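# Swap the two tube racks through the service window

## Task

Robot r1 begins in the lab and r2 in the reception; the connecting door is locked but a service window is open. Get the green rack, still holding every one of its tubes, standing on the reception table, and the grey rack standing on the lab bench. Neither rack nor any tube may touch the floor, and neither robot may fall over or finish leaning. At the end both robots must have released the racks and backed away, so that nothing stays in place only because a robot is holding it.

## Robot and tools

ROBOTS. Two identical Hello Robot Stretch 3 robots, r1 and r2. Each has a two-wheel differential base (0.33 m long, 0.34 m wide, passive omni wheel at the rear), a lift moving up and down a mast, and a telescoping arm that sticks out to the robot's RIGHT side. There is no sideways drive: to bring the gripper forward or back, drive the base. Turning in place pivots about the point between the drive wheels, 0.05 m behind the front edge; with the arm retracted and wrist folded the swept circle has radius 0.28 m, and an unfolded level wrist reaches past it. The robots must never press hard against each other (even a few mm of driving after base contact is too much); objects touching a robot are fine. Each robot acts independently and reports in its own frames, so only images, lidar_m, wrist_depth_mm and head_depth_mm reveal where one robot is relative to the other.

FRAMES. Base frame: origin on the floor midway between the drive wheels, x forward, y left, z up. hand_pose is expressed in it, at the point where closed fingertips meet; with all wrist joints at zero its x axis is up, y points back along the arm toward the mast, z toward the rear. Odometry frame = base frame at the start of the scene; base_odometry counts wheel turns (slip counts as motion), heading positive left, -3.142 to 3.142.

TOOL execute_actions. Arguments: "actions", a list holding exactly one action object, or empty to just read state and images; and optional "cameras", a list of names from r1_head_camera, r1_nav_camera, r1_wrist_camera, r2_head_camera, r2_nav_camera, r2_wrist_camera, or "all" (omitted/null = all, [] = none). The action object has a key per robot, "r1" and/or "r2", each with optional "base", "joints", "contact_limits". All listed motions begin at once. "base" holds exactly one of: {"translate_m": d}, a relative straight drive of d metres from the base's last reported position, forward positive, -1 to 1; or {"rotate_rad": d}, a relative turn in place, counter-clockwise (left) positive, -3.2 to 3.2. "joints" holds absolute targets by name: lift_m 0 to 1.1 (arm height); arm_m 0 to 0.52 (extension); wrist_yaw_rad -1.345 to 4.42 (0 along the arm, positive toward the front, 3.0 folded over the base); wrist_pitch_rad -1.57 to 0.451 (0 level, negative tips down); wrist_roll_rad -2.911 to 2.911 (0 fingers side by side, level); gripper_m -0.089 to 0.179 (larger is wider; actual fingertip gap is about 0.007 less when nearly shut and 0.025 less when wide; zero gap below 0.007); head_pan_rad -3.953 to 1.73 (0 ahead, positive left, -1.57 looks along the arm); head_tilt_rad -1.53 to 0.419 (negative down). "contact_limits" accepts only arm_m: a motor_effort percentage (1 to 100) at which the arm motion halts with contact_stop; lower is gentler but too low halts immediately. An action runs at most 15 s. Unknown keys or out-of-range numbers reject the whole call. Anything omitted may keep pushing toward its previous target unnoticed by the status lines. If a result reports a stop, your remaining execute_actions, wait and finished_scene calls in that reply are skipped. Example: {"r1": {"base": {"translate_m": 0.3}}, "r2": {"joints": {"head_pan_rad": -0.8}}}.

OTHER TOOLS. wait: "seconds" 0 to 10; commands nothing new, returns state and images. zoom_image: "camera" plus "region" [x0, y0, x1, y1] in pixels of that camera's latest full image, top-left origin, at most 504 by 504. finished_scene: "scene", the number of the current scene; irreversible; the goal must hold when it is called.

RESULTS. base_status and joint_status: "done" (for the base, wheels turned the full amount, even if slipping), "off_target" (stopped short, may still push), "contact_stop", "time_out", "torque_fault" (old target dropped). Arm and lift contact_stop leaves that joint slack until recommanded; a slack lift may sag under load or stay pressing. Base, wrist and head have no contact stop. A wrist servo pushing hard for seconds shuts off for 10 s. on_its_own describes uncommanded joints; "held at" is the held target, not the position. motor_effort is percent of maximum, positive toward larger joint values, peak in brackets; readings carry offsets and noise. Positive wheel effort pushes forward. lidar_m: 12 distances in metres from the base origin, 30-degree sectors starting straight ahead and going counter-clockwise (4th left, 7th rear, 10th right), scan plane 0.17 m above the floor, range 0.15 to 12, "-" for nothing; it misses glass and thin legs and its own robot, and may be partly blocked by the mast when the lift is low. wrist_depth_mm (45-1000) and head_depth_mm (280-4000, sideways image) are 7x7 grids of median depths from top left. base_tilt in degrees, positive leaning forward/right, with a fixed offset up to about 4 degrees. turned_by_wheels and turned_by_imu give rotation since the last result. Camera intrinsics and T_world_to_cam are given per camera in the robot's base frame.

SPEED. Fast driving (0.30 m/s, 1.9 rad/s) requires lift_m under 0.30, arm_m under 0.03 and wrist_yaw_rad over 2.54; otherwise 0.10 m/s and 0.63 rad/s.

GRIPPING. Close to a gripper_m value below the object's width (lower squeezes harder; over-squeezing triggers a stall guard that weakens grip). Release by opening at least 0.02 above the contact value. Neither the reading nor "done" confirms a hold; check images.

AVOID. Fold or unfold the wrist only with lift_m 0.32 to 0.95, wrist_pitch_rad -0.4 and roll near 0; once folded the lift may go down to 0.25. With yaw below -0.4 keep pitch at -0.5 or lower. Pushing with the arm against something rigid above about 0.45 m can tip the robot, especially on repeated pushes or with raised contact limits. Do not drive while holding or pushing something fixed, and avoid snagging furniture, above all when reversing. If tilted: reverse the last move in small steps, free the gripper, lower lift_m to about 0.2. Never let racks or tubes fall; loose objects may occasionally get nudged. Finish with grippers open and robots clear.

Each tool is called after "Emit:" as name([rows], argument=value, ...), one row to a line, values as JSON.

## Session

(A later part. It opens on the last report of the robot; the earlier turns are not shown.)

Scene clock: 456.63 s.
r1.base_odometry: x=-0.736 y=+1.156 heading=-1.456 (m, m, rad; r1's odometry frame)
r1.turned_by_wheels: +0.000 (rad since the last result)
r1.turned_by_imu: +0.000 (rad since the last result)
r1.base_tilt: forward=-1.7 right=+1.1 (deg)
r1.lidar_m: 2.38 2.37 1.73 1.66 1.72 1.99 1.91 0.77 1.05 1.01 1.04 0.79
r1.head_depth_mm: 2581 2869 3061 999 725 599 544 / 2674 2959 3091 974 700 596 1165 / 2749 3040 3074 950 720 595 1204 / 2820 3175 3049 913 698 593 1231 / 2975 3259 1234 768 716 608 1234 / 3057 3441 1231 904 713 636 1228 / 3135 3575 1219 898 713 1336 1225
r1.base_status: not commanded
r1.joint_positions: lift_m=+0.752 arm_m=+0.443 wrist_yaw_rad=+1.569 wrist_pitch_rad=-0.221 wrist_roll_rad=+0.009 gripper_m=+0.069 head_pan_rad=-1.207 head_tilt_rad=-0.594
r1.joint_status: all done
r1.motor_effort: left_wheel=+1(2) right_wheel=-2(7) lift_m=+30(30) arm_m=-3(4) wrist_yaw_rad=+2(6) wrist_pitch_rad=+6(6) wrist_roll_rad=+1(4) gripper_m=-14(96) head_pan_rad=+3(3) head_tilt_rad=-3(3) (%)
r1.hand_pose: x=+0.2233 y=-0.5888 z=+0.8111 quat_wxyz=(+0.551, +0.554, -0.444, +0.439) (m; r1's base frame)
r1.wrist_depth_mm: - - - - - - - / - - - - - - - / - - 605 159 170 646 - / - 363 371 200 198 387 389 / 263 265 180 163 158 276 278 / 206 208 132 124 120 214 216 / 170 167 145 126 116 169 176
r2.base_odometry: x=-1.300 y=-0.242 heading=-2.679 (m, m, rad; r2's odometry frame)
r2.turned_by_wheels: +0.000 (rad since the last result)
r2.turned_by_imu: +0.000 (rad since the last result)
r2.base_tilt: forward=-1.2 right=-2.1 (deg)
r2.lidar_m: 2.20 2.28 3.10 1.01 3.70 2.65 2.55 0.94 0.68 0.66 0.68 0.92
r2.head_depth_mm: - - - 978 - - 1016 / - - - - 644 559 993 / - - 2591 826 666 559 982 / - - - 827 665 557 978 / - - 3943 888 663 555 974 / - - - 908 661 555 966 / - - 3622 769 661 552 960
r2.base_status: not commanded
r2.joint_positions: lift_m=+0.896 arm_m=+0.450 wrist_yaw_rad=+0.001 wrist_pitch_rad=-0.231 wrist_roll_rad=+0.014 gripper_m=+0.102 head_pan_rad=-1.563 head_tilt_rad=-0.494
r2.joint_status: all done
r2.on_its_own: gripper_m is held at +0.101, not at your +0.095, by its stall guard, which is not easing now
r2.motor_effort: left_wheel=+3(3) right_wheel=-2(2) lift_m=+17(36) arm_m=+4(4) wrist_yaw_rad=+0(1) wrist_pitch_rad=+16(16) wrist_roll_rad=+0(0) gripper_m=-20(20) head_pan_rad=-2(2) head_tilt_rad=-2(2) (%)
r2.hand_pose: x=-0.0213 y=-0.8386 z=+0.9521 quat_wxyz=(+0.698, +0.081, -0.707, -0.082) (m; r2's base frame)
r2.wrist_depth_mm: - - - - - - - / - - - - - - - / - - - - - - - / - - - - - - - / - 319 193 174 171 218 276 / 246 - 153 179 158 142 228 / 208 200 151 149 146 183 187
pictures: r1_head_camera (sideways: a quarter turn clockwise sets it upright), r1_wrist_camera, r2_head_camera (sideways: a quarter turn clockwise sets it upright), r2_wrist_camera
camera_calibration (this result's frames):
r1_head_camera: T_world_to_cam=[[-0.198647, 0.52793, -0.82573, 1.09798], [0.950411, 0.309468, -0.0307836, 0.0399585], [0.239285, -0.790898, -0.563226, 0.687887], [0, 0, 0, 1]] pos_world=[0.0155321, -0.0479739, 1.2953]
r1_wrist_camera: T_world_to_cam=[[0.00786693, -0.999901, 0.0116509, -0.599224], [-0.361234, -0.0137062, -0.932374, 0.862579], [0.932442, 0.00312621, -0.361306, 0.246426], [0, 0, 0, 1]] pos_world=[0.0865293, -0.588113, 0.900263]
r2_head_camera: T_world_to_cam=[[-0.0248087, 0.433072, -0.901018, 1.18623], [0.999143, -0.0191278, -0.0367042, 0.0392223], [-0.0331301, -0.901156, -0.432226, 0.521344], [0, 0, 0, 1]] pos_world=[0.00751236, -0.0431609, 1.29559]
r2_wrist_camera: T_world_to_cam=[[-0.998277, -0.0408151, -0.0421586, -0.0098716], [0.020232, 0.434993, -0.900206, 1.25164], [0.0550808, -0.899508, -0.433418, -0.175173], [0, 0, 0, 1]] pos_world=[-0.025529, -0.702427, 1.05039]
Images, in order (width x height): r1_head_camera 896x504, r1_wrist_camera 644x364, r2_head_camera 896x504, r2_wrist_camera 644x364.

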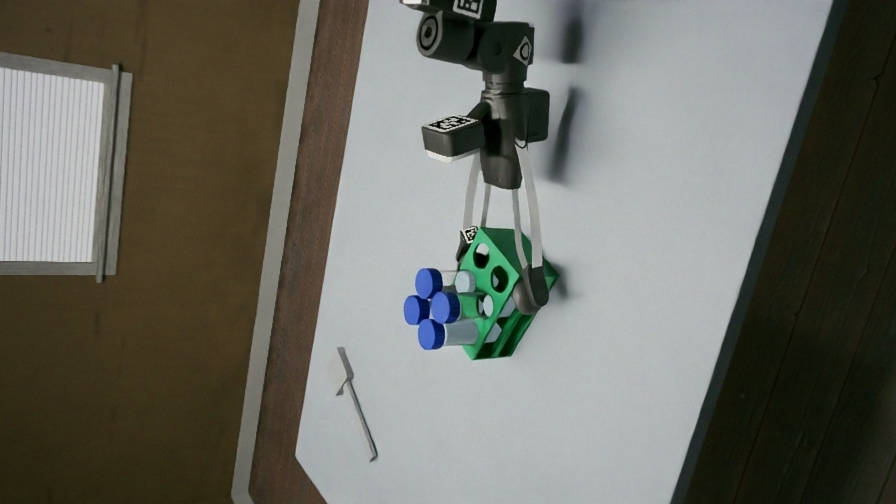

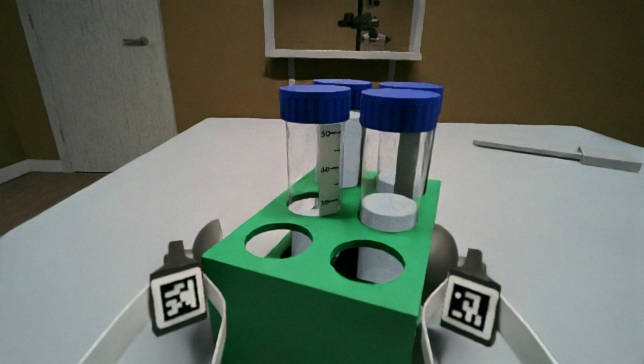

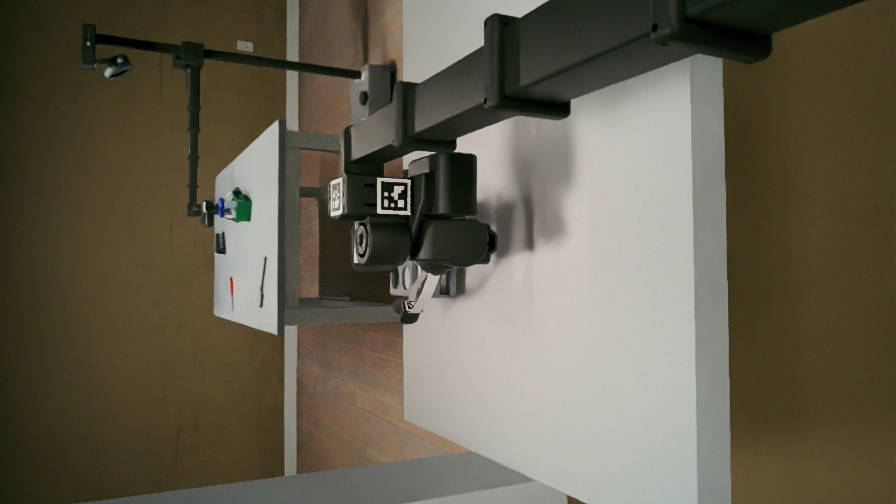

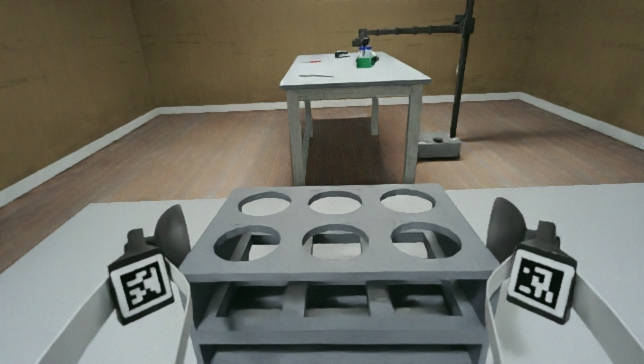

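Emit:
execute_actions([
  {"r1": {"joints": {"gripper_m": 0.16}}, "r2": {"joints": {"lift_m": 0.873}}},
], cameras=["r2_wrist_camera"])

Emit:
execute_actions([
  {"r1": {"base": {"translate_m": -0.08}, "joints": {"lift_m": 1.0}}, "r2": {"joints": {"gripper_m": 0.179}}},
], cameras=["r2_wrist_camera"])

Emit:
execute_actions([
  {"r1": {"joints": {"wrist_pitch_rad": -1.0}}, "r2": {"joints": {"arm_m": 0.02}}},
], cameras=["r1_head_camera", "r1_wrist_camera", "r2_head_camera"])

Scene clock: 550.67 s.
r1.base_odometry: x=-0.736 y=+1.156 heading=-1.456 (m, m, rad; r1's odometry frame)
r1.turned_by_wheels: +0.000 (rad since the last result)
r1.turned_by_imu: -0.001 (rad since the last result)
r1.base_tilt: forward=-1.5 right=+1.0 (deg)
r1.lidar_m: 2.39 2.38 1.72 1.66 1.72 1.99 1.91 0.77 1.05 1.01 1.05 0.79
r1.head_depth_mm: 2634 2857 3028 999 726 599 544 / 2660 2942 3154 975 700 596 1168 / 2747 3045 3069 950 701 594 1218 / 2842 3178 3060 906 717 593 1234 / 2917 3295 1237 764 713 607 1236 / 3043 3431 1224 904 713 638 1231 / 3169 3546 1226 900 712 1342 1235
r1.base_status: not commanded
r1.joint_positions: lift_m=+0.752 arm_m=+0.443 wrist_yaw_rad=+1.569 wrist_pitch_rad=-0.221 wrist_roll_rad=+0.009 gripper_m=+0.160 head_pan_rad=-1.207 head_tilt_rad=-0.594
r1.joint_status: all done
r1.motor_effort: left_wheel=+1(1) right_wheel=-1(2) lift_m=+30(30) arm_m=-3(3) wrist_yaw_rad=+1(1) wrist_pitch_rad=+6(6) wrist_roll_rad=+1(1) gripper_m=+0(88) head_pan_rad=+3(3) head_tilt_rad=-3(3) (%)
r1.hand_pose: x=+0.2234 y=-0.5888 z=+0.8112 quat_wxyz=(+0.551, +0.554, -0.444, +0.439) (m; r1's base frame)
r1.wrist_depth_mm: - - - - - - - / - - - - - - - / - - 604 158 166 649 - / - 363 375 200 199 386 393 / 264 280 253 163 159 279 279 / 215 208 135 124 167 214 216 / - 170 147 126 119 169 183
r2.base_odometry: x=-1.300 y=-0.242 heading=-2.679 (m, m, rad; r2's odometry frame)
r2.turned_by_wheels: +0.000 (rad since the last result)
r2.turned_by_imu: -0.001 (rad since the last result)
r2.base_tilt: forward=-1.2 right=-2.0 (deg)
r2.lidar_m: 2.20 2.28 3.11 1.01 3.70 2.66 2.55 0.94 0.68 0.66 0.68 0.92
r2.head_depth_mm: - - - 927 - - 1020 / - - - 1036 643 559 990 / - - 3948 - 669 558 985 / - - 3951 863 665 558 977 / - - 3938 866 664 556 971 / - - - 908 662 555 967 / - - 3630 769 660 553 959
r2.base_status: not commanded
r2.joint_positions: lift_m=+0.874 arm_m=+0.450 wrist_yaw_rad=+0.001 wrist_pitch_rad=-0.216 wrist_roll_rad=+0.014 gripper_m=+0.102 head_pan_rad=-1.563 head_tilt_rad=-0.494
r2.joint_status: all done
r2.on_its_own: gripper_m is held at +0.101, not at your +0.095, by its stall guard, which is not easing now
r2.motor_effort: left_wheel=+3(3) right_wheel=-2(2) lift_m=+15(18) arm_m=+4(3) wrist_yaw_rad=-2(1) wrist_pitch_rad=+9(16) wrist_roll_rad=+0(0) gripper_m=-20(20) head_pan_rad=-3(3) head_tilt_rad=-2(2) (%)
r2.hand_pose: x=-0.0213 y=-0.8398 z=+0.9338 quat_wxyz=(+0.698, +0.076, -0.707, -0.077) (m; r2's base frame)
r2.wrist_depth_mm: - - - - - - - / - - - - - - - / - - - - - - - / - - - 307 316 334 324 / 294 289 177 170 167 204 248 / 219 - 155 185 158 142 207 / 190 179 151 149 146 162 168
pictures: r2_wrist_camera
camera_calibration (this result's frames):
r2_wrist_camera: T_world_to_cam=[[-0.998277, -0.0414402, -0.0415522, -0.0117813], [0.0202393, 0.421498, -0.906604, 1.23036], [0.055084, -0.905882, -0.419933, -0.202117], [0, 0, 0, 1]] pos_world=[-0.0255291, -0.702175, 1.03008]
Images, in order (width x height): r2_wrist_camera 644x364.

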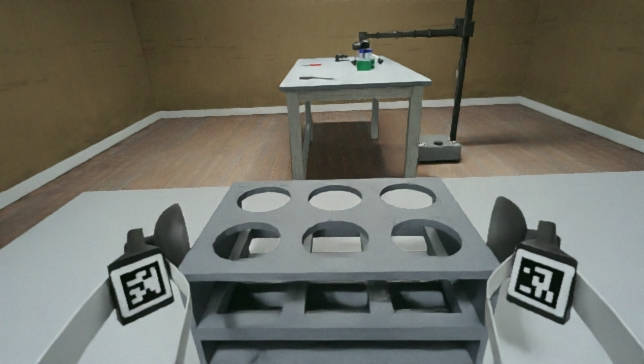

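Scene clock: 553.77 s.
r1.base_odometry: x=-0.745 y=+1.236 heading=-1.456 (m, m, rad; r1's odometry frame)
r1.turned_by_wheels: +0.000 (rad since the last result)
r1.turned_by_imu: +0.000 (rad since the last result)
r1.base_tilt: forward=-1.5 right=+1.1 (deg)
r1.lidar_m: 2.46 2.36 1.73 1.67 1.72 1.90 1.83 0.70 1.05 1.01 1.04 0.86
r1.head_depth_mm: 2599 2841 2935 922 725 598 544 / 2678 2924 1140 919 722 597 1191 / 2763 3054 1183 913 722 596 1216 / 2839 3201 1180 909 720 594 1234 / 2955 3278 3202 802 718 606 1230 / 3002 3424 1229 797 714 636 1232 / 3129 3595 1229 900 711 1350 1231
r1.base_status: done
r1.joint_positions: lift_m=+1.000 arm_m=+0.443 wrist_yaw_rad=+1.569 wrist_pitch_rad=-0.221 wrist_roll_rad=+0.009 gripper_m=+0.160 head_pan_rad=-1.207 head_tilt_rad=-0.594
r1.joint_status: all done
r1.motor_effort: left_wheel=+1(2) right_wheel=-2(9) lift_m=+41(42) arm_m=-3(3) wrist_yaw_rad=+2(2) wrist_pitch_rad=+6(6) wrist_roll_rad=+1(1) gripper_m=+1(0) head_pan_rad=+3(3) head_tilt_rad=-3(1) (%)
r1.hand_pose: x=+0.2234 y=-0.5888 z=+1.0588 quat_wxyz=(+0.551, +0.554, -0.444, +0.439) (m; r1's base frame)
r1.wrist_depth_mm: - - - - - - - / - - - - - - - / - - - - - - - / - - - - - - - / - - 802 762 771 777 - / - - 595 588 595 597 - / - - 487 361 484 470 512
r2.base_odometry: x=-1.300 y=-0.242 heading=-2.679 (m, m, rad; r2's odometry frame)
r2.turned_by_wheels: +0.000 (rad since the last result)
r2.turned_by_imu: -0.001 (rad since the last result)
r2.base_tilt: forward=-1.3 right=-2.0 (deg)
r2.lidar_m: 2.20 2.28 3.10 1.01 3.69 2.66 2.56 0.95 0.68 0.66 0.68 0.92
r2.head_depth_mm: - - - 924 - - 1020 / - - - 1035 643 560 990 / - - 3945 - 667 557 983 / - - 3980 862 667 557 980 / - - 3968 871 665 556 976 / - - - 912 661 554 967 / - - 3664 768 660 553 961
r2.base_status: not commanded
r2.joint_positions: lift_m=+0.874 arm_m=+0.450 wrist_yaw_rad=+0.001 wrist_pitch_rad=-0.216 wrist_roll_rad=+0.014 gripper_m=+0.179 head_pan_rad=-1.563 head_tilt_rad=-0.494
r2.joint_status: all done
r2.motor_effort: left_wheel=+3(3) right_wheel=-2(1) lift_m=+15(15) arm_m=+4(5) wrist_yaw_rad=-1(1) wrist_pitch_rad=+8(8) wrist_roll_rad=+0(0) gripper_m=+0(84) head_pan_rad=-2(3) head_tilt_rad=-3(2) (%)
r2.hand_pose: x=-0.0213 y=-0.8398 z=+0.9338 quat_wxyz=(+0.698, +0.076, -0.707, -0.077) (m; r2's base frame)
r2.wrist_depth_mm: - - - - - - - / - - - - - - - / - - - - - - - / - - - 308 318 329 323 / 290 283 175 169 167 250 256 / 229 206 153 186 158 157 - / 176 177 150 148 146 161 162
pictures: r2_wrist_camera
camera_calibration (this result's frames):
r2_wrist_camera: T_world_to_cam=[[-0.998276, -0.0414494, -0.0415475, -0.0117923], [0.0202393, 0.421363, -0.906666, 1.23034], [0.0550873, -0.905944, -0.419798, -0.202302], [0, 0, 0, 1]] pos_world=[-0.0255289, -0.702181, 1.03009]
Images, in order (width x height): r2_wrist_camera 644x364.

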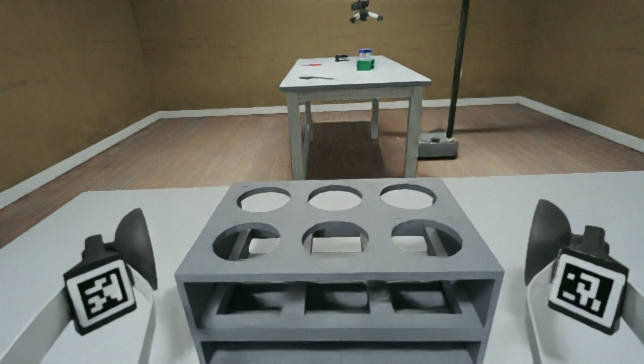

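Scene clock: 558.13 s.
r1.base_odometry: x=-0.745 y=+1.236 heading=-1.456 (m, m, rad; r1's odometry frame)
r1.turned_by_wheels: +0.000 (rad since the last result)
r1.turned_by_imu: -0.001 (rad since the last result)
r1.base_tilt: forward=-1.5 right=+1.1 (deg)
r1.lidar_m: 2.46 2.37 1.72 1.66 1.72 1.91 1.84 0.70 1.05 1.01 1.05 0.86
r1.head_depth_mm: 2619 2862 - 925 725 599 544 / 2663 2962 3072 884 722 596 1188 / 2762 3094 3105 931 723 595 1206 / 2823 3179 3062 909 718 596 1234 / 2930 3314 1232 801 715 608 1228 / 3032 3454 1225 797 713 639 1238 / 3108 3522 1222 901 714 1337 1227
r1.base_status: not commanded
r1.joint_positions: lift_m=+1.000 arm_m=+0.443 wrist_yaw_rad=+1.569 wrist_pitch_rad=-1.005 wrist_roll_rad=+0.009 gripper_m=+0.160 head_pan_rad=-1.207 head_tilt_rad=-0.594
r1.joint_status: all done
r1.motor_effort: left_wheel=+1(1) right_wheel=-2(2) lift_m=+41(41) arm_m=-4(3) wrist_yaw_rad=+2(3) wrist_pitch_rad=+1(5) wrist_roll_rad=+0(1) gripper_m=+0(0) head_pan_rad=+3(3) head_tilt_rad=-1(3) (%)
r1.hand_pose: x=+0.0957 y=-0.5886 z=+0.9093 quat_wxyz=(+0.679, +0.679, -0.201, +0.194) (m; r1's base frame)
r1.wrist_depth_mm: - 438 423 341 417 421 427 / - 398 390 325 385 393 393 / - 361 363 354 365 366 361 / - 337 340 338 341 338 340 / - 323 318 319 318 319 317 / - 299 297 298 299 299 297 / 284 281 282 281 279 278 285
r2.base_odometry: x=-1.300 y=-0.242 heading=-2.679 (m, m, rad; r2's odometry frame)
r2.turned_by_wheels: +0.000 (rad since the last result)
r2.turned_by_imu: -0.001 (rad since the last result)
r2.base_tilt: forward=-1.2 right=-2.1 (deg)
r2.lidar_m: 2.21 2.28 3.11 1.01 3.69 2.66 2.56 0.94 0.68 0.66 0.68 0.92
r2.head_depth_mm: - - - 927 671 580 - / - - 3497 924 670 578 - / - - 3677 920 668 558 - / - - 3980 864 667 558 - / - - 3882 875 666 556 974 / - - - 908 663 556 969 / - - 3634 770 661 553 958
r2.base_status: not commanded
r2.joint_positions: lift_m=+0.874 arm_m=+0.020 wrist_yaw_rad=+0.001 wrist_pitch_rad=-0.217 wrist_roll_rad=+0.014 gripper_m=+0.179 head_pan_rad=-1.563 head_tilt_rad=-0.494
r2.joint_status: all done
r2.motor_effort: left_wheel=+3(3) right_wheel=-1(1) lift_m=+15(15) arm_m=-4(1) wrist_yaw_rad=-1(1) wrist_pitch_rad=+9(9) wrist_roll_rad=+0(0) gripper_m=+0(0) head_pan_rad=-2(2) head_tilt_rad=-2(2) (%)
r2.hand_pose: x=-0.0213 y=-0.4103 z=+0.9335 quat_wxyz=(+0.698, +0.077, -0.707, -0.077) (m; r2's base frame)
r2.wrist_depth_mm: 353 464 - - - - - / 376 457 - - - - - / 396 449 561 538 516 484 473 / 430 371 358 351 345 333 323 / 288 290 271 262 257 257 259 / 231 218 216 214 215 213 - / 570 560 572 564 560 552 576
pictures: r1_head_camera (sideways: a quarter turn clockwise sets it upright), r1_wrist_camera, r2_head_camera (sideways: a quarter turn clockwise sets it upright)
camera_calibration (this result's frames):
r1_head_camera: T_world_to_cam=[[-0.198647, 0.52793, -0.82573, 1.09798], [0.950411, 0.309469, -0.0307836, 0.0399585], [0.239286, -0.790898, -0.563226, 0.687887], [0, 0, 0, 1]] pos_world=[0.0155321, -0.0479739, 1.2953]
r1_wrist_camera: T_world_to_cam=[[0.0126526, -0.999919, 0.00153332, -0.590497], [-0.913909, -0.0121865, -0.405737, 0.482928], [0.405723, 0.00373232, -0.913989, 0.954231], [0, 0, 0, 1]] pos_world=[0.0616705, -0.588126, 1.069]
r2_head_camera: T_world_to_cam=[[-0.0248084, 0.433082, -0.901013, 1.18622], [0.999143, -0.0191282, -0.0367045, 0.0392227], [-0.0331309, -0.901151, -0.432237, 0.521357], [0, 0, 0, 1]] pos_world=[0.00751233, -0.0431608, 1.29559]
Images, in order (width x height): r1_head_camera 896x504, r1_wrist_camera 644x364, r2_head_camera 896x504.

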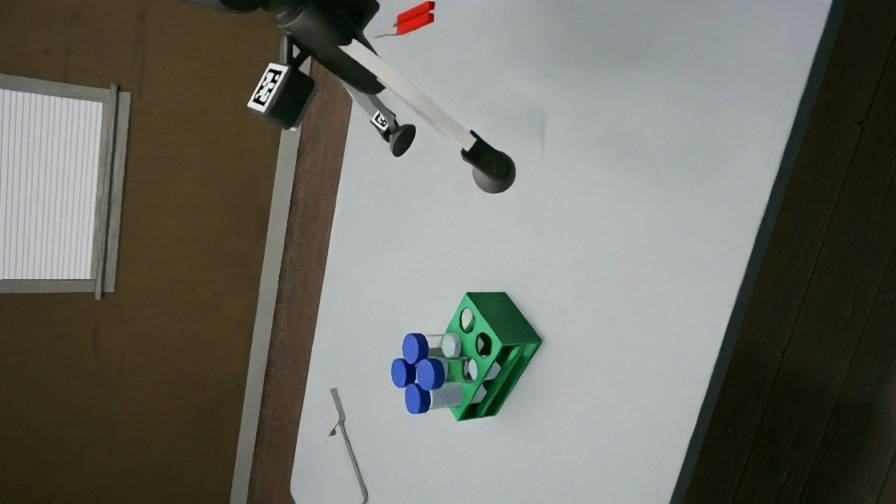

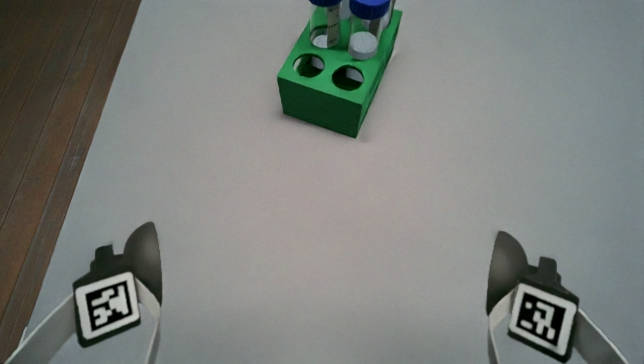

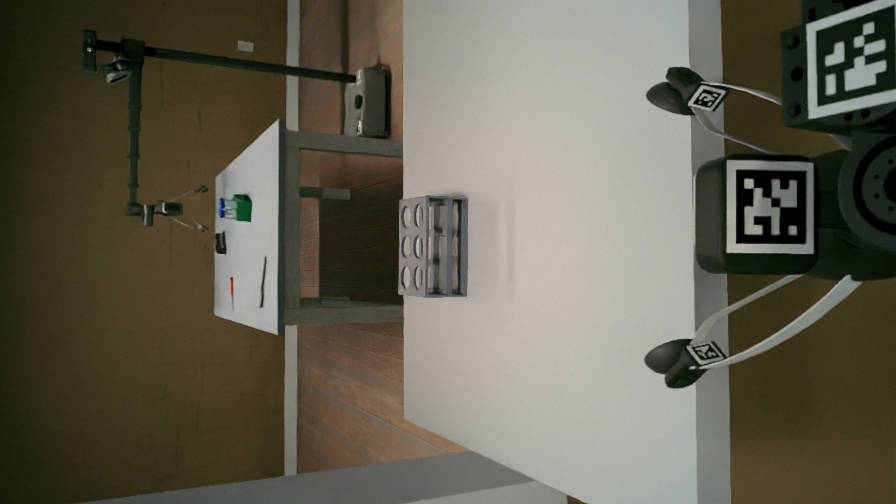

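Emit:
execute_actions([
  {"r1": {"base": {"translate_m": 0.2385}, "joints": {"wrist_yaw_rad": 1.187, "arm_m": 0.428, "lift_m": 1.04, "head_pan_rad": -1.4}}},
], cameras=["r1_head_camera", "r1_wrist_camera"])

Scene clock: 587.70 s.
r1.base_odometry: x=-0.718 y=+0.999 heading=-1.456 (m, m, rad; r1's odometry frame)
r1.turned_by_wheels: +0.000 (rad since the last result)
r1.turned_by_imu: -0.001 (rad since the last result)
r1.base_tilt: forward=-1.5 right=+1.0 (deg)
r1.lidar_m: 2.22 2.29 1.73 1.66 1.72 2.15 2.07 0.91 1.05 1.01 1.05 0.65
r1.head_depth_mm: - 2976 3131 919 724 599 1195 / 2634 - 2934 919 724 597 1195 / 2690 2934 2023 912 723 595 1212 / 2702 3024 3038 751 700 595 1211 / 2751 3050 3036 874 715 593 1229 / 2787 3112 3055 906 712 591 1235 / 2842 3142 3019 898 713 604 1225
r1.base_status: done
r1.joint_positions: lift_m=+1.040 arm_m=+0.428 wrist_yaw_rad=+1.189 wrist_pitch_rad=-1.006 wrist_roll_rad=+0.009 gripper_m=+0.160 head_pan_rad=-1.393 head_tilt_rad=-0.594
r1.joint_status: all done
r1.motor_effort: left_wheel=+1(5) right_wheel=-2(4) lift_m=+42(43) arm_m=-3(4) wrist_yaw_rad=-1(1) wrist_pitch_rad=+1(1) wrist_roll_rad=+1(1) gripper_m=+1(1) head_pan_rad=-3(17) head_tilt_rad=-2(2) (%)
r1.hand_pose: x=+0.0870 y=-0.6170 z=+0.9492 quat_wxyz=(+0.703, +0.629, -0.325, +0.062) (m; r1's base frame)
r1.wrist_depth_mm: 485 476 478 476 474 472 - / 448 442 441 441 442 439 440 / 418 410 409 409 414 408 412 / 388 380 384 386 384 385 385 / 364 365 354 239 357 358 357 / 346 335 334 223 338 337 338 / 326 317 315 269 318 316 322
r2.base_odometry: x=-1.300 y=-0.242 heading=-2.679 (m, m, rad; r2's odometry frame)
r2.turned_by_wheels: +0.000 (rad since the last result)
r2.turned_by_imu: -0.001 (rad since the last result)
r2.base_tilt: forward=-1.2 right=-2.2 (deg)
r2.lidar_m: 2.20 2.28 3.09 1.00 3.69 2.66 2.55 0.94 0.68 0.66 0.68 0.92
r2.head_depth_mm: - - - 926 672 579 - / - - - 924 668 579 - / - - 3773 920 667 558 - / - - 3939 865 666 557 - / - - 3975 875 664 556 973 / - - - 910 662 555 969 / - - 3610 768 660 553 959
r2.base_status: not commanded
r2.joint_positions: lift_m=+0.874 arm_m=+0.020 wrist_yaw_rad=+0.001 wrist_pitch_rad=-0.217 wrist_roll_rad=+0.014 gripper_m=+0.179 head_pan_rad=-1.563 head_tilt_rad=-0.494
r2.joint_status: not commanded
r2.motor_effort: left_wheel=+3(3) right_wheel=-2(2) lift_m=+16(14) arm_m=-3(4) wrist_yaw_rad=-1(2) wrist_pitch_rad=+9(9) wrist_roll_rad=+0(0) gripper_m=-1(0) head_pan_rad=-3(2) head_tilt_rad=-3(2) (%)
r2.hand_pose: x=-0.0213 y=-0.4103 z=+0.9335 quat_wxyz=(+0.698, +0.077, -0.707, -0.077) (m; r2's base frame)
r2.wrist_depth_mm: 351 459 - - - - - / 372 458 - - - - - / 404 452 552 528 502 488 470 / 435 372 362 350 342 334 325 / 291 289 271 264 259 255 259 / 231 215 216 218 216 213 - / 574 556 560 564 566 569 566
pictures: r1_head_camera (sideways: a quarter turn clockwise sets it upright), r1_wrist_camera
camera_calibration (this result's frames):
r1_head_camera: T_world_to_cam=[[-0.09768, 0.555544, -0.82573, 1.09736], [0.991228, 0.12853, -0.0307836, 0.0397095], [0.0890295, -0.821493, -0.563226, 0.688803], [0, 0, 0, 1]] pos_world=[0.00650548, -0.0488906, 1.2953]
r1_wrist_camera: T_world_to_cam=[[-0.359254, -0.933239, 0.00151902, -0.545327], [-0.85356, 0.327922, -0.404848, 0.694544], [0.377321, -0.14674, -0.914383, 0.904347], [0, 0, 0, 1]] pos_world=[0.0556951, -0.603973, 1.10893]
Images, in order (width x height): r1_head_camera 896x504, r1_wrist_camera 644x364.

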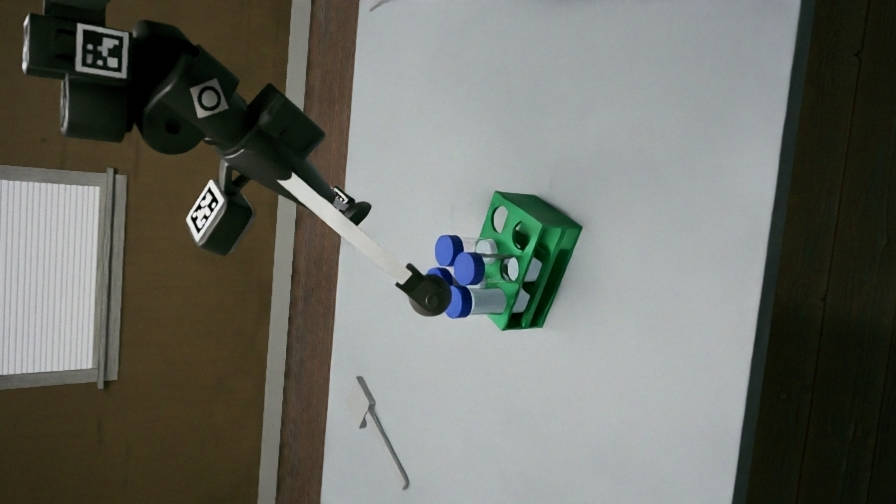

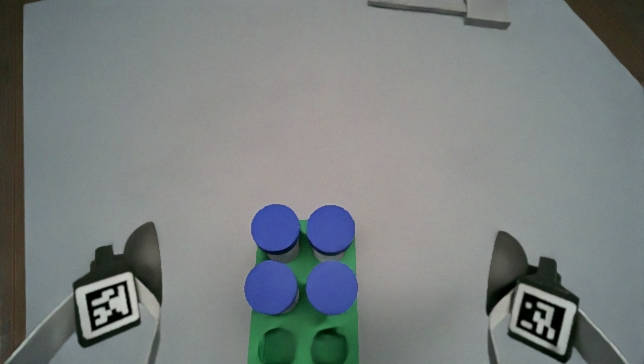

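Emit:
execute_actions([
  {"r1": {"base": {"translate_m": 0.007}, "joints": {"arm_m": 0.409}}},
], cameras=[])

Emit:
execute_actions([
  {"r1": {"joints": {"lift_m": 0.905}}},
], cameras=["r1_head_camera", "r1_wrist_camera"])

Scene clock: 602.37 s.
r1.base_odometry: x=-0.717 y=+0.992 heading=-1.456 (m, m, rad; r1's odometry frame)
r1.turned_by_wheels: +0.000 (rad since the last result)
r1.turned_by_imu: +0.000 (rad since the last result)
r1.base_tilt: forward=-1.7 right=+1.2 (deg)
r1.lidar_m: 2.22 2.28 1.72 1.66 1.72 2.16 2.08 0.92 1.05 1.01 1.04 0.65
r1.head_depth_mm: - 2980 3107 921 724 598 1197 / 2607 - 2933 914 724 597 1190 / 2703 2920 2034 914 719 595 1214 / 2719 2979 3198 748 701 592 1204 / 2762 3068 3039 906 717 592 1238 / 2788 3178 3036 905 716 592 1232 / 2862 3112 3033 898 712 605 1226
r1.base_status: done
r1.joint_positions: lift_m=+1.040 arm_m=+0.409 wrist_yaw_rad=+1.188 wrist_pitch_rad=-1.006 wrist_roll_rad=+0.009 gripper_m=+0.160 head_pan_rad=-1.393 head_tilt_rad=-0.594
r1.joint_status: all done
r1.motor_effort: left_wheel=+1(5) right_wheel=-2(6) lift_m=+41(41) arm_m=-3(3) wrist_yaw_rad=-1(1) wrist_pitch_rad=+1(1) wrist_roll_rad=+1(1) gripper_m=+0(0) head_pan_rad=-2(2) head_tilt_rad=-2(2) (%)
r1.hand_pose: x=+0.0870 y=-0.5980 z=+0.9492 quat_wxyz=(+0.703, +0.629, -0.325, +0.061) (m; r1's base frame)
r1.wrist_depth_mm: 500 478 483 478 483 473 500 / 454 441 445 439 442 447 444 / 424 410 410 410 410 410 406 / 394 382 383 382 382 378 382 / 368 366 363 236 357 358 358 / - 338 340 221 335 337 336 / - 319 321 268 320 317 322
r2.base_odometry: x=-1.300 y=-0.242 heading=-2.679 (m, m, rad; r2's odometry frame)
r2.turned_by_wheels: +0.000 (rad since the last result)
r2.turned_by_imu: -0.001 (rad since the last result)
r2.base_tilt: forward=-1.3 right=-2.1 (deg)
r2.lidar_m: 2.20 2.28 3.10 1.01 3.69 2.66 2.56 0.94 0.69 0.66 0.68 0.92
r2.head_depth_mm: - - - 927 670 579 - / - - - 921 670 579 - / - - 3732 919 668 558 - / - - 3936 864 666 557 - / - - 3898 878 664 556 974 / - - - 909 663 554 967 / - - 3662 769 660 553 961
r2.base_status: not commanded
r2.joint_positions: lift_m=+0.874 arm_m=+0.020 wrist_yaw_rad=+0.001 wrist_pitch_rad=-0.217 wrist_roll_rad=+0.014 gripper_m=+0.179 head_pan_rad=-1.563 head_tilt_rad=-0.494
r2.joint_status: not commanded
r2.motor_effort: left_wheel=+3(3) right_wheel=-2(2) lift_m=+15(15) arm_m=-4(4) wrist_yaw_rad=-1(1) wrist_pitch_rad=+9(9) wrist_roll_rad=+0(0) gripper_m=+0(0) head_pan_rad=-2(2) head_tilt_rad=-2(2) (%)
r2.hand_pose: x=-0.0213 y=-0.4103 z=+0.9335 quat_wxyz=(+0.698, +0.077, -0.707, -0.077) (m; r2's base frame)
r2.wrist_depth_mm: 351 464 - - - - - / 376 457 - - - - - / 400 454 565 531 515 493 470 / 430 377 370 355 346 335 326 / 288 290 269 265 259 256 260 / 233 216 216 215 216 214 - / 570 566 563 563 556 563 561
pictures: none
No camera images: the call's "cameras" was empty. Leave "cameras" out to get every camera's image.

Scene clock: 604.43 s.
r1.base_odometry: x=-0.717 y=+0.992 heading=-1.456 (m, m, rad; r1's odometry frame)
r1.turned_by_wheels: +0.000 (rad since the last result)
r1.turned_by_imu: +0.000 (rad since the last result)
r1.base_tilt: forward=-1.6 right=+1.1 (deg)
r1.lidar_m: 2.22 2.28 1.73 1.66 1.72 2.16 2.08 0.92 1.05 1.01 1.05 0.65
r1.head_depth_mm: 2639 2939 - 920 725 597 1196 / 2688 2919 - 884 723 596 1197 / 2707 2997 3214 849 721 595 1216 / 2739 3053 3120 750 699 593 1211 / 2755 3136 3064 908 715 594 1229 / 2771 3097 3031 906 712 593 1232 / 2830 3193 3018 901 712 603 1224
r1.base_status: not commanded
r1.joint_positions: lift_m=+0.905 arm_m=+0.409 wrist_yaw_rad=+1.188 wrist_pitch_rad=-1.006 wrist_roll_rad=+0.009 gripper_m=+0.160 head_pan_rad=-1.393 head_tilt_rad=-0.594
r1.joint_status: all done
r1.motor_effort: left_wheel=+1(1) right_wheel=-2(2) lift_m=+30(36) arm_m=-3(4) wrist_yaw_rad=+0(1) wrist_pitch_rad=+1(1) wrist_roll_rad=+1(1) gripper_m=+0(0) head_pan_rad=-2(3) head_tilt_rad=-3(3) (%)
r1.hand_pose: x=+0.0870 y=-0.5980 z=+0.8146 quat_wxyz=(+0.703, +0.629, -0.325, +0.061) (m; r1's base frame)
r1.wrist_depth_mm: 292 291 293 293 292 293 293 / 269 271 270 270 269 269 272 / 250 250 244 110 109 251 251 / 232 233 231 131 107 234 234 / 219 223 96 96 95 219 219 / 206 206 202 144 91 204 208 / - 195 190 143 187 192 198
r2.base_odometry: x=-1.300 y=-0.242 heading=-2.679 (m, m, rad; r2's odometry frame)
r2.turned_by_wheels: +0.000 (rad since the last result)
r2.turned_by_imu: +0.000 (rad since the last result)
r2.base_tilt: forward=-1.3 right=-2.1 (deg)
r2.lidar_m: 2.21 2.28 3.09 1.01 3.70 2.66 2.56 0.94 0.68 0.66 0.68 0.92
r2.head_depth_mm: - - - 923 671 579 - / - - - 926 668 578 - / - - 3726 922 667 559 - / - - 3948 867 667 558 - / - - 3987 874 665 556 971 / - - - 907 664 554 967 / - - 3680 768 659 552 961
r2.base_status: not commanded
r2.joint_positions: lift_m=+0.874 arm_m=+0.020 wrist_yaw_rad=+0.001 wrist_pitch_rad=-0.217 wrist_roll_rad=+0.014 gripper_m=+0.179 head_pan_rad=-1.563 head_tilt_rad=-0.494
r2.joint_status: not commanded
r2.motor_effort: left_wheel=+3(3) right_wheel=-2(2) lift_m=+16(15) arm_m=-4(3) wrist_yaw_rad=-1(2) wrist_pitch_rad=+9(9) wrist_roll_rad=+0(0) gripper_m=+0(0) head_pan_rad=-2(3) head_tilt_rad=-2(3) (%)
r2.hand_pose: x=-0.0213 y=-0.4103 z=+0.9335 quat_wxyz=(+0.698, +0.077, -0.707, -0.077) (m; r2's base frame)
r2.wrist_depth_mm: 351 458 - - - - - / 375 457 - - - - - / 407 461 555 528 516 492 477 / 435 372 363 354 342 338 331 / 287 287 269 262 261 254 257 / 232 217 214 216 216 213 - / 571 572 573 553 546 561 559
pictures: r1_head_camera (sideways: a quarter turn clockwise sets it upright), r1_wrist_camera
camera_calibration (this result's frames):
r1_head_camera: T_world_to_cam=[[-0.097659, 0.555548, -0.82573, 1.09736], [0.991233, 0.128493, -0.0307836, 0.0397095], [0.0889984, -0.821496, -0.563226, 0.688804], [0, 0, 0, 1]] pos_world=[0.00650363, -0.0488906, 1.2953]
r1_wrist_camera: T_world_to_cam=[[-0.3595, -0.933144, 0.00151905, -0.527344], [-0.853477, 0.328148, -0.404841, 0.633936], [0.377276, -0.146837, -0.914386, 0.783997], [0, 0, 0, 1]] pos_world=[0.0556865, -0.584993, 0.97432]
Images, in order (width x height): r1_head_camera 896x504, r1_wrist_camera 644x364.

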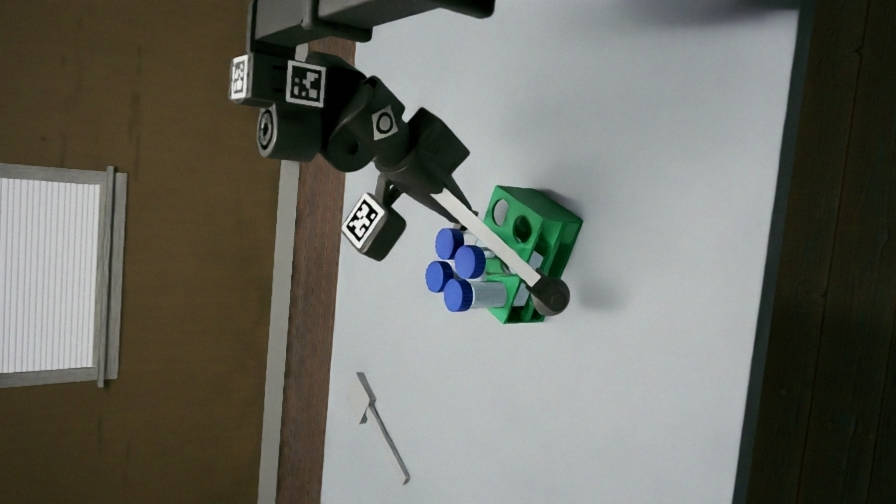

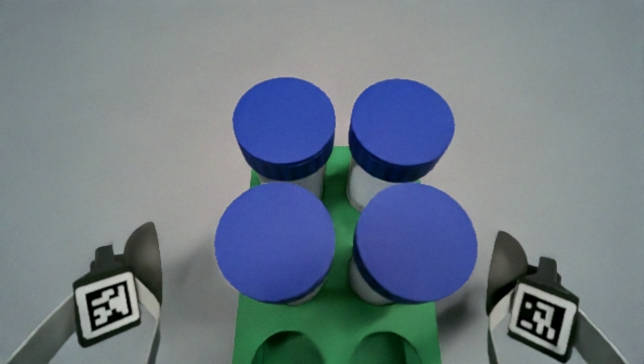

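Emit:
execute_actions([
  {"r1": {"joints": {"gripper_m": 0.065}}},
], cameras=["r1_head_camera", "r1_wrist_camera"])

Scene clock: 610.03 s.
r1.base_odometry: x=-0.717 y=+0.992 heading=-1.456 (m, m, rad; r1's odometry frame)
r1.turned_by_wheels: +0.000 (rad since the last result)
r1.turned_by_imu: +0.000 (rad since the last result)
r1.base_tilt: forward=-1.7 right=+1.1 (deg)
r1.lidar_m: 2.22 2.29 1.73 1.66 1.72 2.16 2.08 0.92 1.05 1.01 1.05 0.65
r1.head_depth_mm: 2616 2902 - 920 724 596 1196 / 2647 2982 - 885 723 597 1189 / 2695 3008 3181 847 711 595 1215 / 2724 3021 3054 740 700 594 1217 / 2776 3069 3054 905 715 593 1235 / 2803 3190 3036 904 715 592 1225 / 2868 3132 2970 899 710 603 1230
r1.base_status: not commanded
r1.joint_positions: lift_m=+0.905 arm_m=+0.409 wrist_yaw_rad=+1.187 wrist_pitch_rad=-1.012 wrist_roll_rad=+0.009 gripper_m=+0.066 head_pan_rad=-1.393 head_tilt_rad=-0.594
r1.joint_status: all done
r1.motor_effort: left_wheel=+1(1) right_wheel=-2(2) lift_m=+31(32) arm_m=-3(3) wrist_yaw_rad=+0(1) wrist_pitch_rad=+3(3) wrist_roll_rad=+1(1) gripper_m=-13(91) head_pan_rad=-2(3) head_tilt_rad=-2(1) (%)
r1.hand_pose: x=+0.0856 y=-0.5977 z=+0.8139 quat_wxyz=(+0.703, +0.630, -0.324, +0.059) (m; r1's base frame)
r1.wrist_depth_mm: 289 290 289 289 289 292 289 / 269 268 269 267 268 268 267 / 249 250 109 109 109 249 249 / 233 233 167 142 108 233 233 / 218 218 94 95 94 219 218 / 205 205 90 131 89 206 206 / 193 194 187 141 142 192 194
r2.base_odometry: x=-1.300 y=-0.242 heading=-2.679 (m, m, rad; r2's odometry frame)
r2.turned_by_wheels: +0.000 (rad since the last result)
r2.turned_by_imu: -0.001 (rad since the last result)
r2.base_tilt: forward=-1.3 right=-2.1 (deg)
r2.lidar_m: 2.20 2.28 3.11 1.01 3.69 2.66 2.55 0.94 0.68 0.65 0.68 0.92
r2.head_depth_mm: - - - 929 671 580 - / - - - 924 670 578 - / - - 3695 916 667 559 - / - - 3939 864 666 557 - / - - 3899 878 665 557 973 / - - - 909 663 555 965 / - - 3610 768 661 554 963
r2.base_status: not commanded
r2.joint_positions: lift_m=+0.874 arm_m=+0.020 wrist_yaw_rad=+0.001 wrist_pitch_rad=-0.217 wrist_roll_rad=+0.014 gripper_m=+0.179 head_pan_rad=-1.563 head_tilt_rad=-0.494
r2.joint_status: not commanded
r2.motor_effort: left_wheel=+3(3) right_wheel=-2(2) lift_m=+15(15) arm_m=-4(4) wrist_yaw_rad=-1(0) wrist_pitch_rad=+9(9) wrist_roll_rad=+0(0) gripper_m=+0(0) head_pan_rad=-2(2) head_tilt_rad=-3(2) (%)
r2.hand_pose: x=-0.0213 y=-0.4103 z=+0.9335 quat_wxyz=(+0.698, +0.077, -0.707, -0.077) (m; r2's base frame)
r2.wrist_depth_mm: 351 460 - - - - - / 375 453 - - - - - / 402 450 563 539 515 491 472 / 433 372 368 357 342 335 323 / 288 289 271 265 259 257 260 / 231 217 215 216 214 213 - / 565 563 541 561 551 560 564
pictures: r1_head_camera (sideways: a quarter turn clockwise sets it upright), r1_wrist_camera
camera_calibration (this result's frames):
r1_head_camera: T_world_to_cam=[[-0.097659, 0.555548, -0.82573, 1.09736], [0.991233, 0.128493, -0.0307836, 0.0397095], [0.0889985, -0.821496, -0.563226, 0.688804], [0, 0, 0, 1]] pos_world=[0.00650364, -0.0488906, 1.2953]
r1_wrist_camera: T_world_to_cam=[[-0.360925, -0.932594, 0.00143457, -0.52698], [-0.855173, 0.330348, -0.399436, 0.629457], [0.372038, -0.145393, -0.91676, 0.787117], [0, 0, 0, 1]] pos_world=[0.0552568, -0.584956, 0.973781]
Images, in order (width x height): r1_head_camera 896x504, r1_wrist_camera 644x364.

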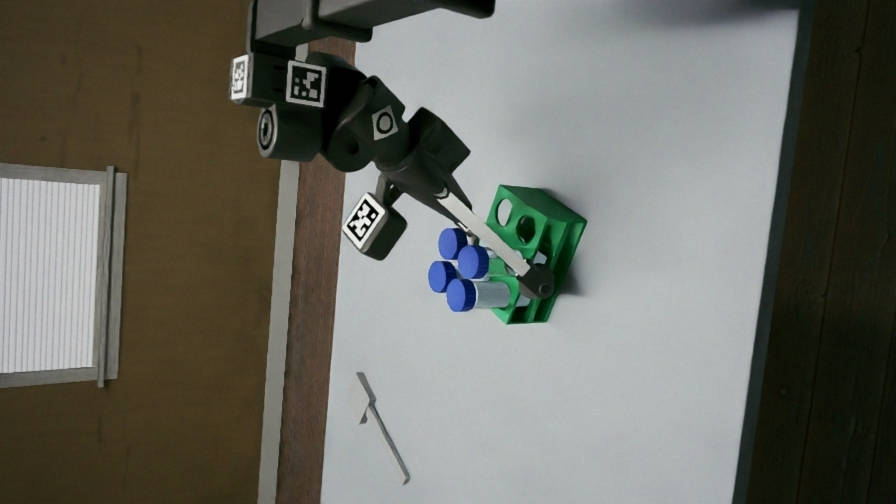

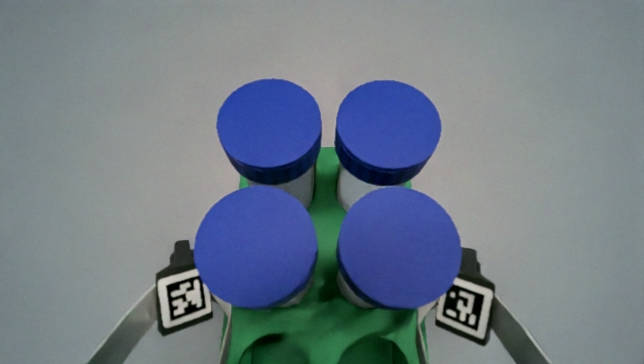

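Emit:
execute_actions([
  {"r1": {"joints": {"gripper_m": 0.048}}},
], cameras=[])

Emit:
execute_actions([
  {"r1": {"joints": {"lift_m": 0.93}}},
], cameras=["r1_head_camera", "r1_wrist_camera"])

Scene clock: 616.40 s.
r1.base_odometry: x=-0.717 y=+0.992 heading=-1.456 (m, m, rad; r1's odometry frame)
r1.turned_by_wheels: +0.000 (rad since the last result)
r1.turned_by_imu: +0.000 (rad since the last result)
r1.base_tilt: forward=-1.6 right=+1.1 (deg)
r1.lidar_m: 2.22 2.28 1.73 1.66 1.72 2.16 2.08 0.92 1.05 1.01 1.05 0.65
r1.head_depth_mm: 2648 2872 - 918 725 599 1199 / 2648 2938 - 884 723 596 1189 / 2676 3004 3175 848 706 595 1213 / 2698 2997 3120 757 699 594 1208 / 2758 3077 3050 904 715 593 1228 / 2821 3134 3035 902 715 591 1236 / 2840 3160 3017 901 713 604 1225
r1.base_status: not commanded
r1.joint_positions: lift_m=+0.905 arm_m=+0.409 wrist_yaw_rad=+1.187 wrist_pitch_rad=-1.014 wrist_roll_rad=+0.009 gripper_m=+0.049 head_pan_rad=-1.393 head_tilt_rad=-0.594
r1.joint_status: all done
r1.motor_effort: left_wheel=+1(1) right_wheel=-2(2) lift_m=+32(32) arm_m=-4(3) wrist_yaw_rad=+2(1) wrist_pitch_rad=+4(4) wrist_roll_rad=+1(1) gripper_m=-18(82) head_pan_rad=-3(3) head_tilt_rad=-2(3) (%)
r1.hand_pose: x=+0.0850 y=-0.5975 z=+0.8135 quat_wxyz=(+0.703, +0.631, -0.323, +0.058) (m; r1's base frame)
r1.wrist_depth_mm: 289 288 289 289 289 288 288 / 267 266 268 268 267 268 268 / 248 249 108 108 108 247 249 / 231 231 166 141 105 232 232 / 218 217 93 94 93 218 219 / 204 205 87 99 88 204 205 / 193 192 187 140 162 192 194
r2.base_odometry: x=-1.300 y=-0.242 heading=-2.679 (m, m, rad; r2's odometry frame)
r2.turned_by_wheels: +0.000 (rad since the last result)
r2.turned_by_imu: -0.001 (rad since the last result)
r2.base_tilt: forward=-1.2 right=-2.1 (deg)
r2.lidar_m: 2.21 2.28 3.10 1.01 3.70 2.66 2.56 0.94 0.68 0.66 0.68 0.92
r2.head_depth_mm: - - - 925 672 580 - / - - - 921 670 578 - / - - 3673 919 669 558 - / - - 3976 868 666 558 - / - - 3910 878 664 556 977 / - - - 908 664 555 967 / - - 3651 769 659 553 958
r2.base_status: not commanded
r2.joint_positions: lift_m=+0.874 arm_m=+0.020 wrist_yaw_rad=+0.001 wrist_pitch_rad=-0.217 wrist_roll_rad=+0.014 gripper_m=+0.179 head_pan_rad=-1.563 head_tilt_rad=-0.494
r2.joint_status: not commanded
r2.motor_effort: left_wheel=+3(3) right_wheel=-2(2) lift_m=+15(16) arm_m=-4(4) wrist_yaw_rad=-1(1) wrist_pitch_rad=+9(9) wrist_roll_rad=+0(0) gripper_m=+0(0) head_pan_rad=-2(3) head_tilt_rad=-4(2) (%)
r2.hand_pose: x=-0.0213 y=-0.4103 z=+0.9335 quat_wxyz=(+0.698, +0.077, -0.707, -0.077) (m; r2's base frame)
r2.wrist_depth_mm: 347 460 - - - - - / 372 452 - - - - - / 400 450 552 526 508 489 472 / 439 376 365 355 342 336 331 / 292 288 270 265 258 255 259 / 229 218 216 216 216 214 - / 567 560 566 557 560 566 554
pictures: none
No camera images: the call's "cameras" was empty. Leave "cameras" out to get every camera's image.

Scene clock: 617.40 s.
r1.base_odometry: x=-0.717 y=+0.992 heading=-1.456 (m, m, rad; r1's odometry frame)
r1.turned_by_wheels: +0.000 (rad since the last result)
r1.turned_by_imu: +0.000 (rad since the last result)
r1.base_tilt: forward=-1.6 right=+1.2 (deg)
r1.lidar_m: 2.22 2.29 1.73 1.66 1.72 2.16 2.08 0.92 1.05 1.01 1.05 0.65
r1.head_depth_mm: 2642 2866 2845 921 722 600 1194 / 2665 2929 - 889 721 597 1185 / 2677 3034 3265 834 700 594 1215 / 2738 3045 3260 874 697 593 1210 / 2727 3061 3072 873 715 592 1235 / 2838 3126 3013 904 713 591 1226 / 2866 3180 3052 902 712 603 1223
r1.base_status: not commanded
r1.joint_positions: lift_m=+0.930 arm_m=+0.409 wrist_yaw_rad=+1.187 wrist_pitch_rad=-1.016 wrist_roll_rad=+0.009 gripper_m=+0.049 head_pan_rad=-1.393 head_tilt_rad=-0.594
r1.joint_status: all done
r1.motor_effort: left_wheel=+1(1) right_wheel=-2(2) lift_m=+44(43) arm_m=-4(3) wrist_yaw_rad=+0(2) wrist_pitch_rad=+4(4) wrist_roll_rad=+0(0) gripper_m=-18(19) head_pan_rad=-3(3) head_tilt_rad=-2(2) (%)
r1.hand_pose: x=+0.0846 y=-0.5973 z=+0.8379 quat_wxyz=(+0.703, +0.631, -0.323, +0.057) (m; r1's base frame)
r1.wrist_depth_mm: 322 319 320 321 321 322 322 / 295 298 296 295 296 298 298 / 276 276 274 136 142 278 277 / 258 258 111 111 112 259 258 / 241 242 163 129 129 242 242 / 228 229 155 145 144 229 229 / 217 215 155 135 139 214 216
r2.base_odometry: x=-1.300 y=-0.242 heading=-2.679 (m, m, rad; r2's odometry frame)
r2.turned_by_wheels: +0.000 (rad since the last result)
r2.turned_by_imu: +0.000 (rad since the last result)
r2.base_tilt: forward=-1.3 right=-2.2 (deg)
r2.lidar_m: 2.20 2.28 3.10 1.01 3.70 2.66 2.56 0.94 0.69 0.66 0.68 0.92
r2.head_depth_mm: - - - 923 672 579 - / - - - 925 670 579 - / - - 3709 920 667 559 - / - - 3969 865 667 558 - / - - 3923 874 666 557 974 / - - - 912 662 555 970 / - - 3613 770 661 553 959
r2.base_status: not commanded
r2.joint_positions: lift_m=+0.874 arm_m=+0.020 wrist_yaw_rad=+0.001 wrist_pitch_rad=-0.217 wrist_roll_rad=+0.014 gripper_m=+0.179 head_pan_rad=-1.563 head_tilt_rad=-0.494
r2.joint_status: not commanded
r2.motor_effort: left_wheel=+3(3) right_wheel=-2(2) lift_m=+15(15) arm_m=-4(4) wrist_yaw_rad=-1(0) wrist_pitch_rad=+9(9) wrist_roll_rad=+0(0) gripper_m=+0(0) head_pan_rad=-2(2) head_tilt_rad=-2(2) (%)
r2.hand_pose: x=-0.0213 y=-0.4103 z=+0.9335 quat_wxyz=(+0.698, +0.077, -0.707, -0.077) (m; r2's base frame)
r2.wrist_depth_mm: 352 457 - - - - - / 373 454 - - - - - / 406 450 547 528 511 490 473 / 436 373 360 353 342 341 323 / 289 287 270 261 259 252 259 / 231 216 216 216 216 213 - / 565 564 556 564 559 555 560
pictures: r1_head_camera (sideways: a quarter turn clockwise sets it upright), r1_wrist_camera
camera_calibration (this result's frames):
r1_head_camera: T_world_to_cam=[[-0.0976584, 0.555548, -0.82573, 1.09736], [0.991233, 0.128492, -0.0307836, 0.0397095], [0.0889975, -0.821496, -0.563226, 0.688804], [0, 0, 0, 1]] pos_world=[0.00650358, -0.0488906, 1.2953]
r1_wrist_camera: T_world_to_cam=[[-0.360921, -0.932595, 0.00136358, -0.52694], [-0.856918, 0.331056, -0.395086, 0.634976], [0.368004, -0.143763, -0.918643, 0.812467], [0, 0, 0, 1]] pos_world=[0.0549477, -0.584831, 0.997956]
Images, in order (width x height): r1_head_camera 896x504, r1_wrist_camera 644x364.

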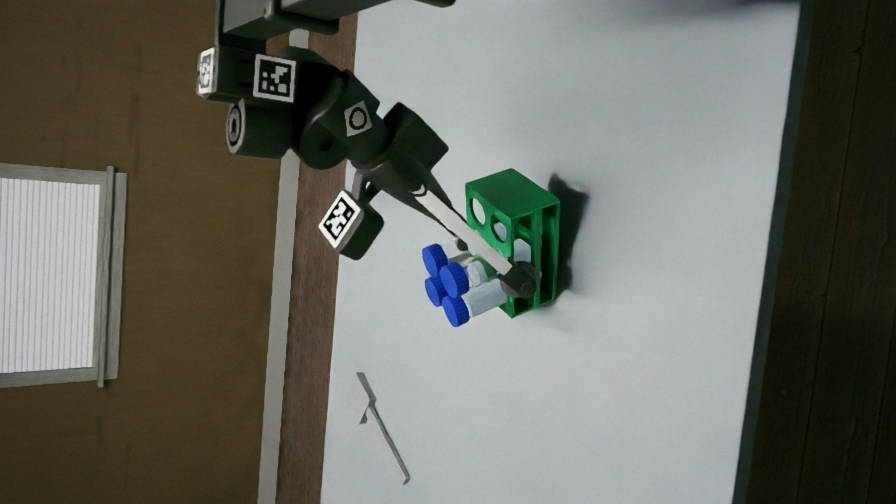

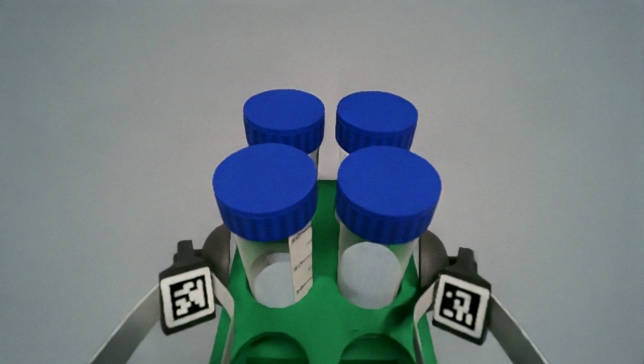

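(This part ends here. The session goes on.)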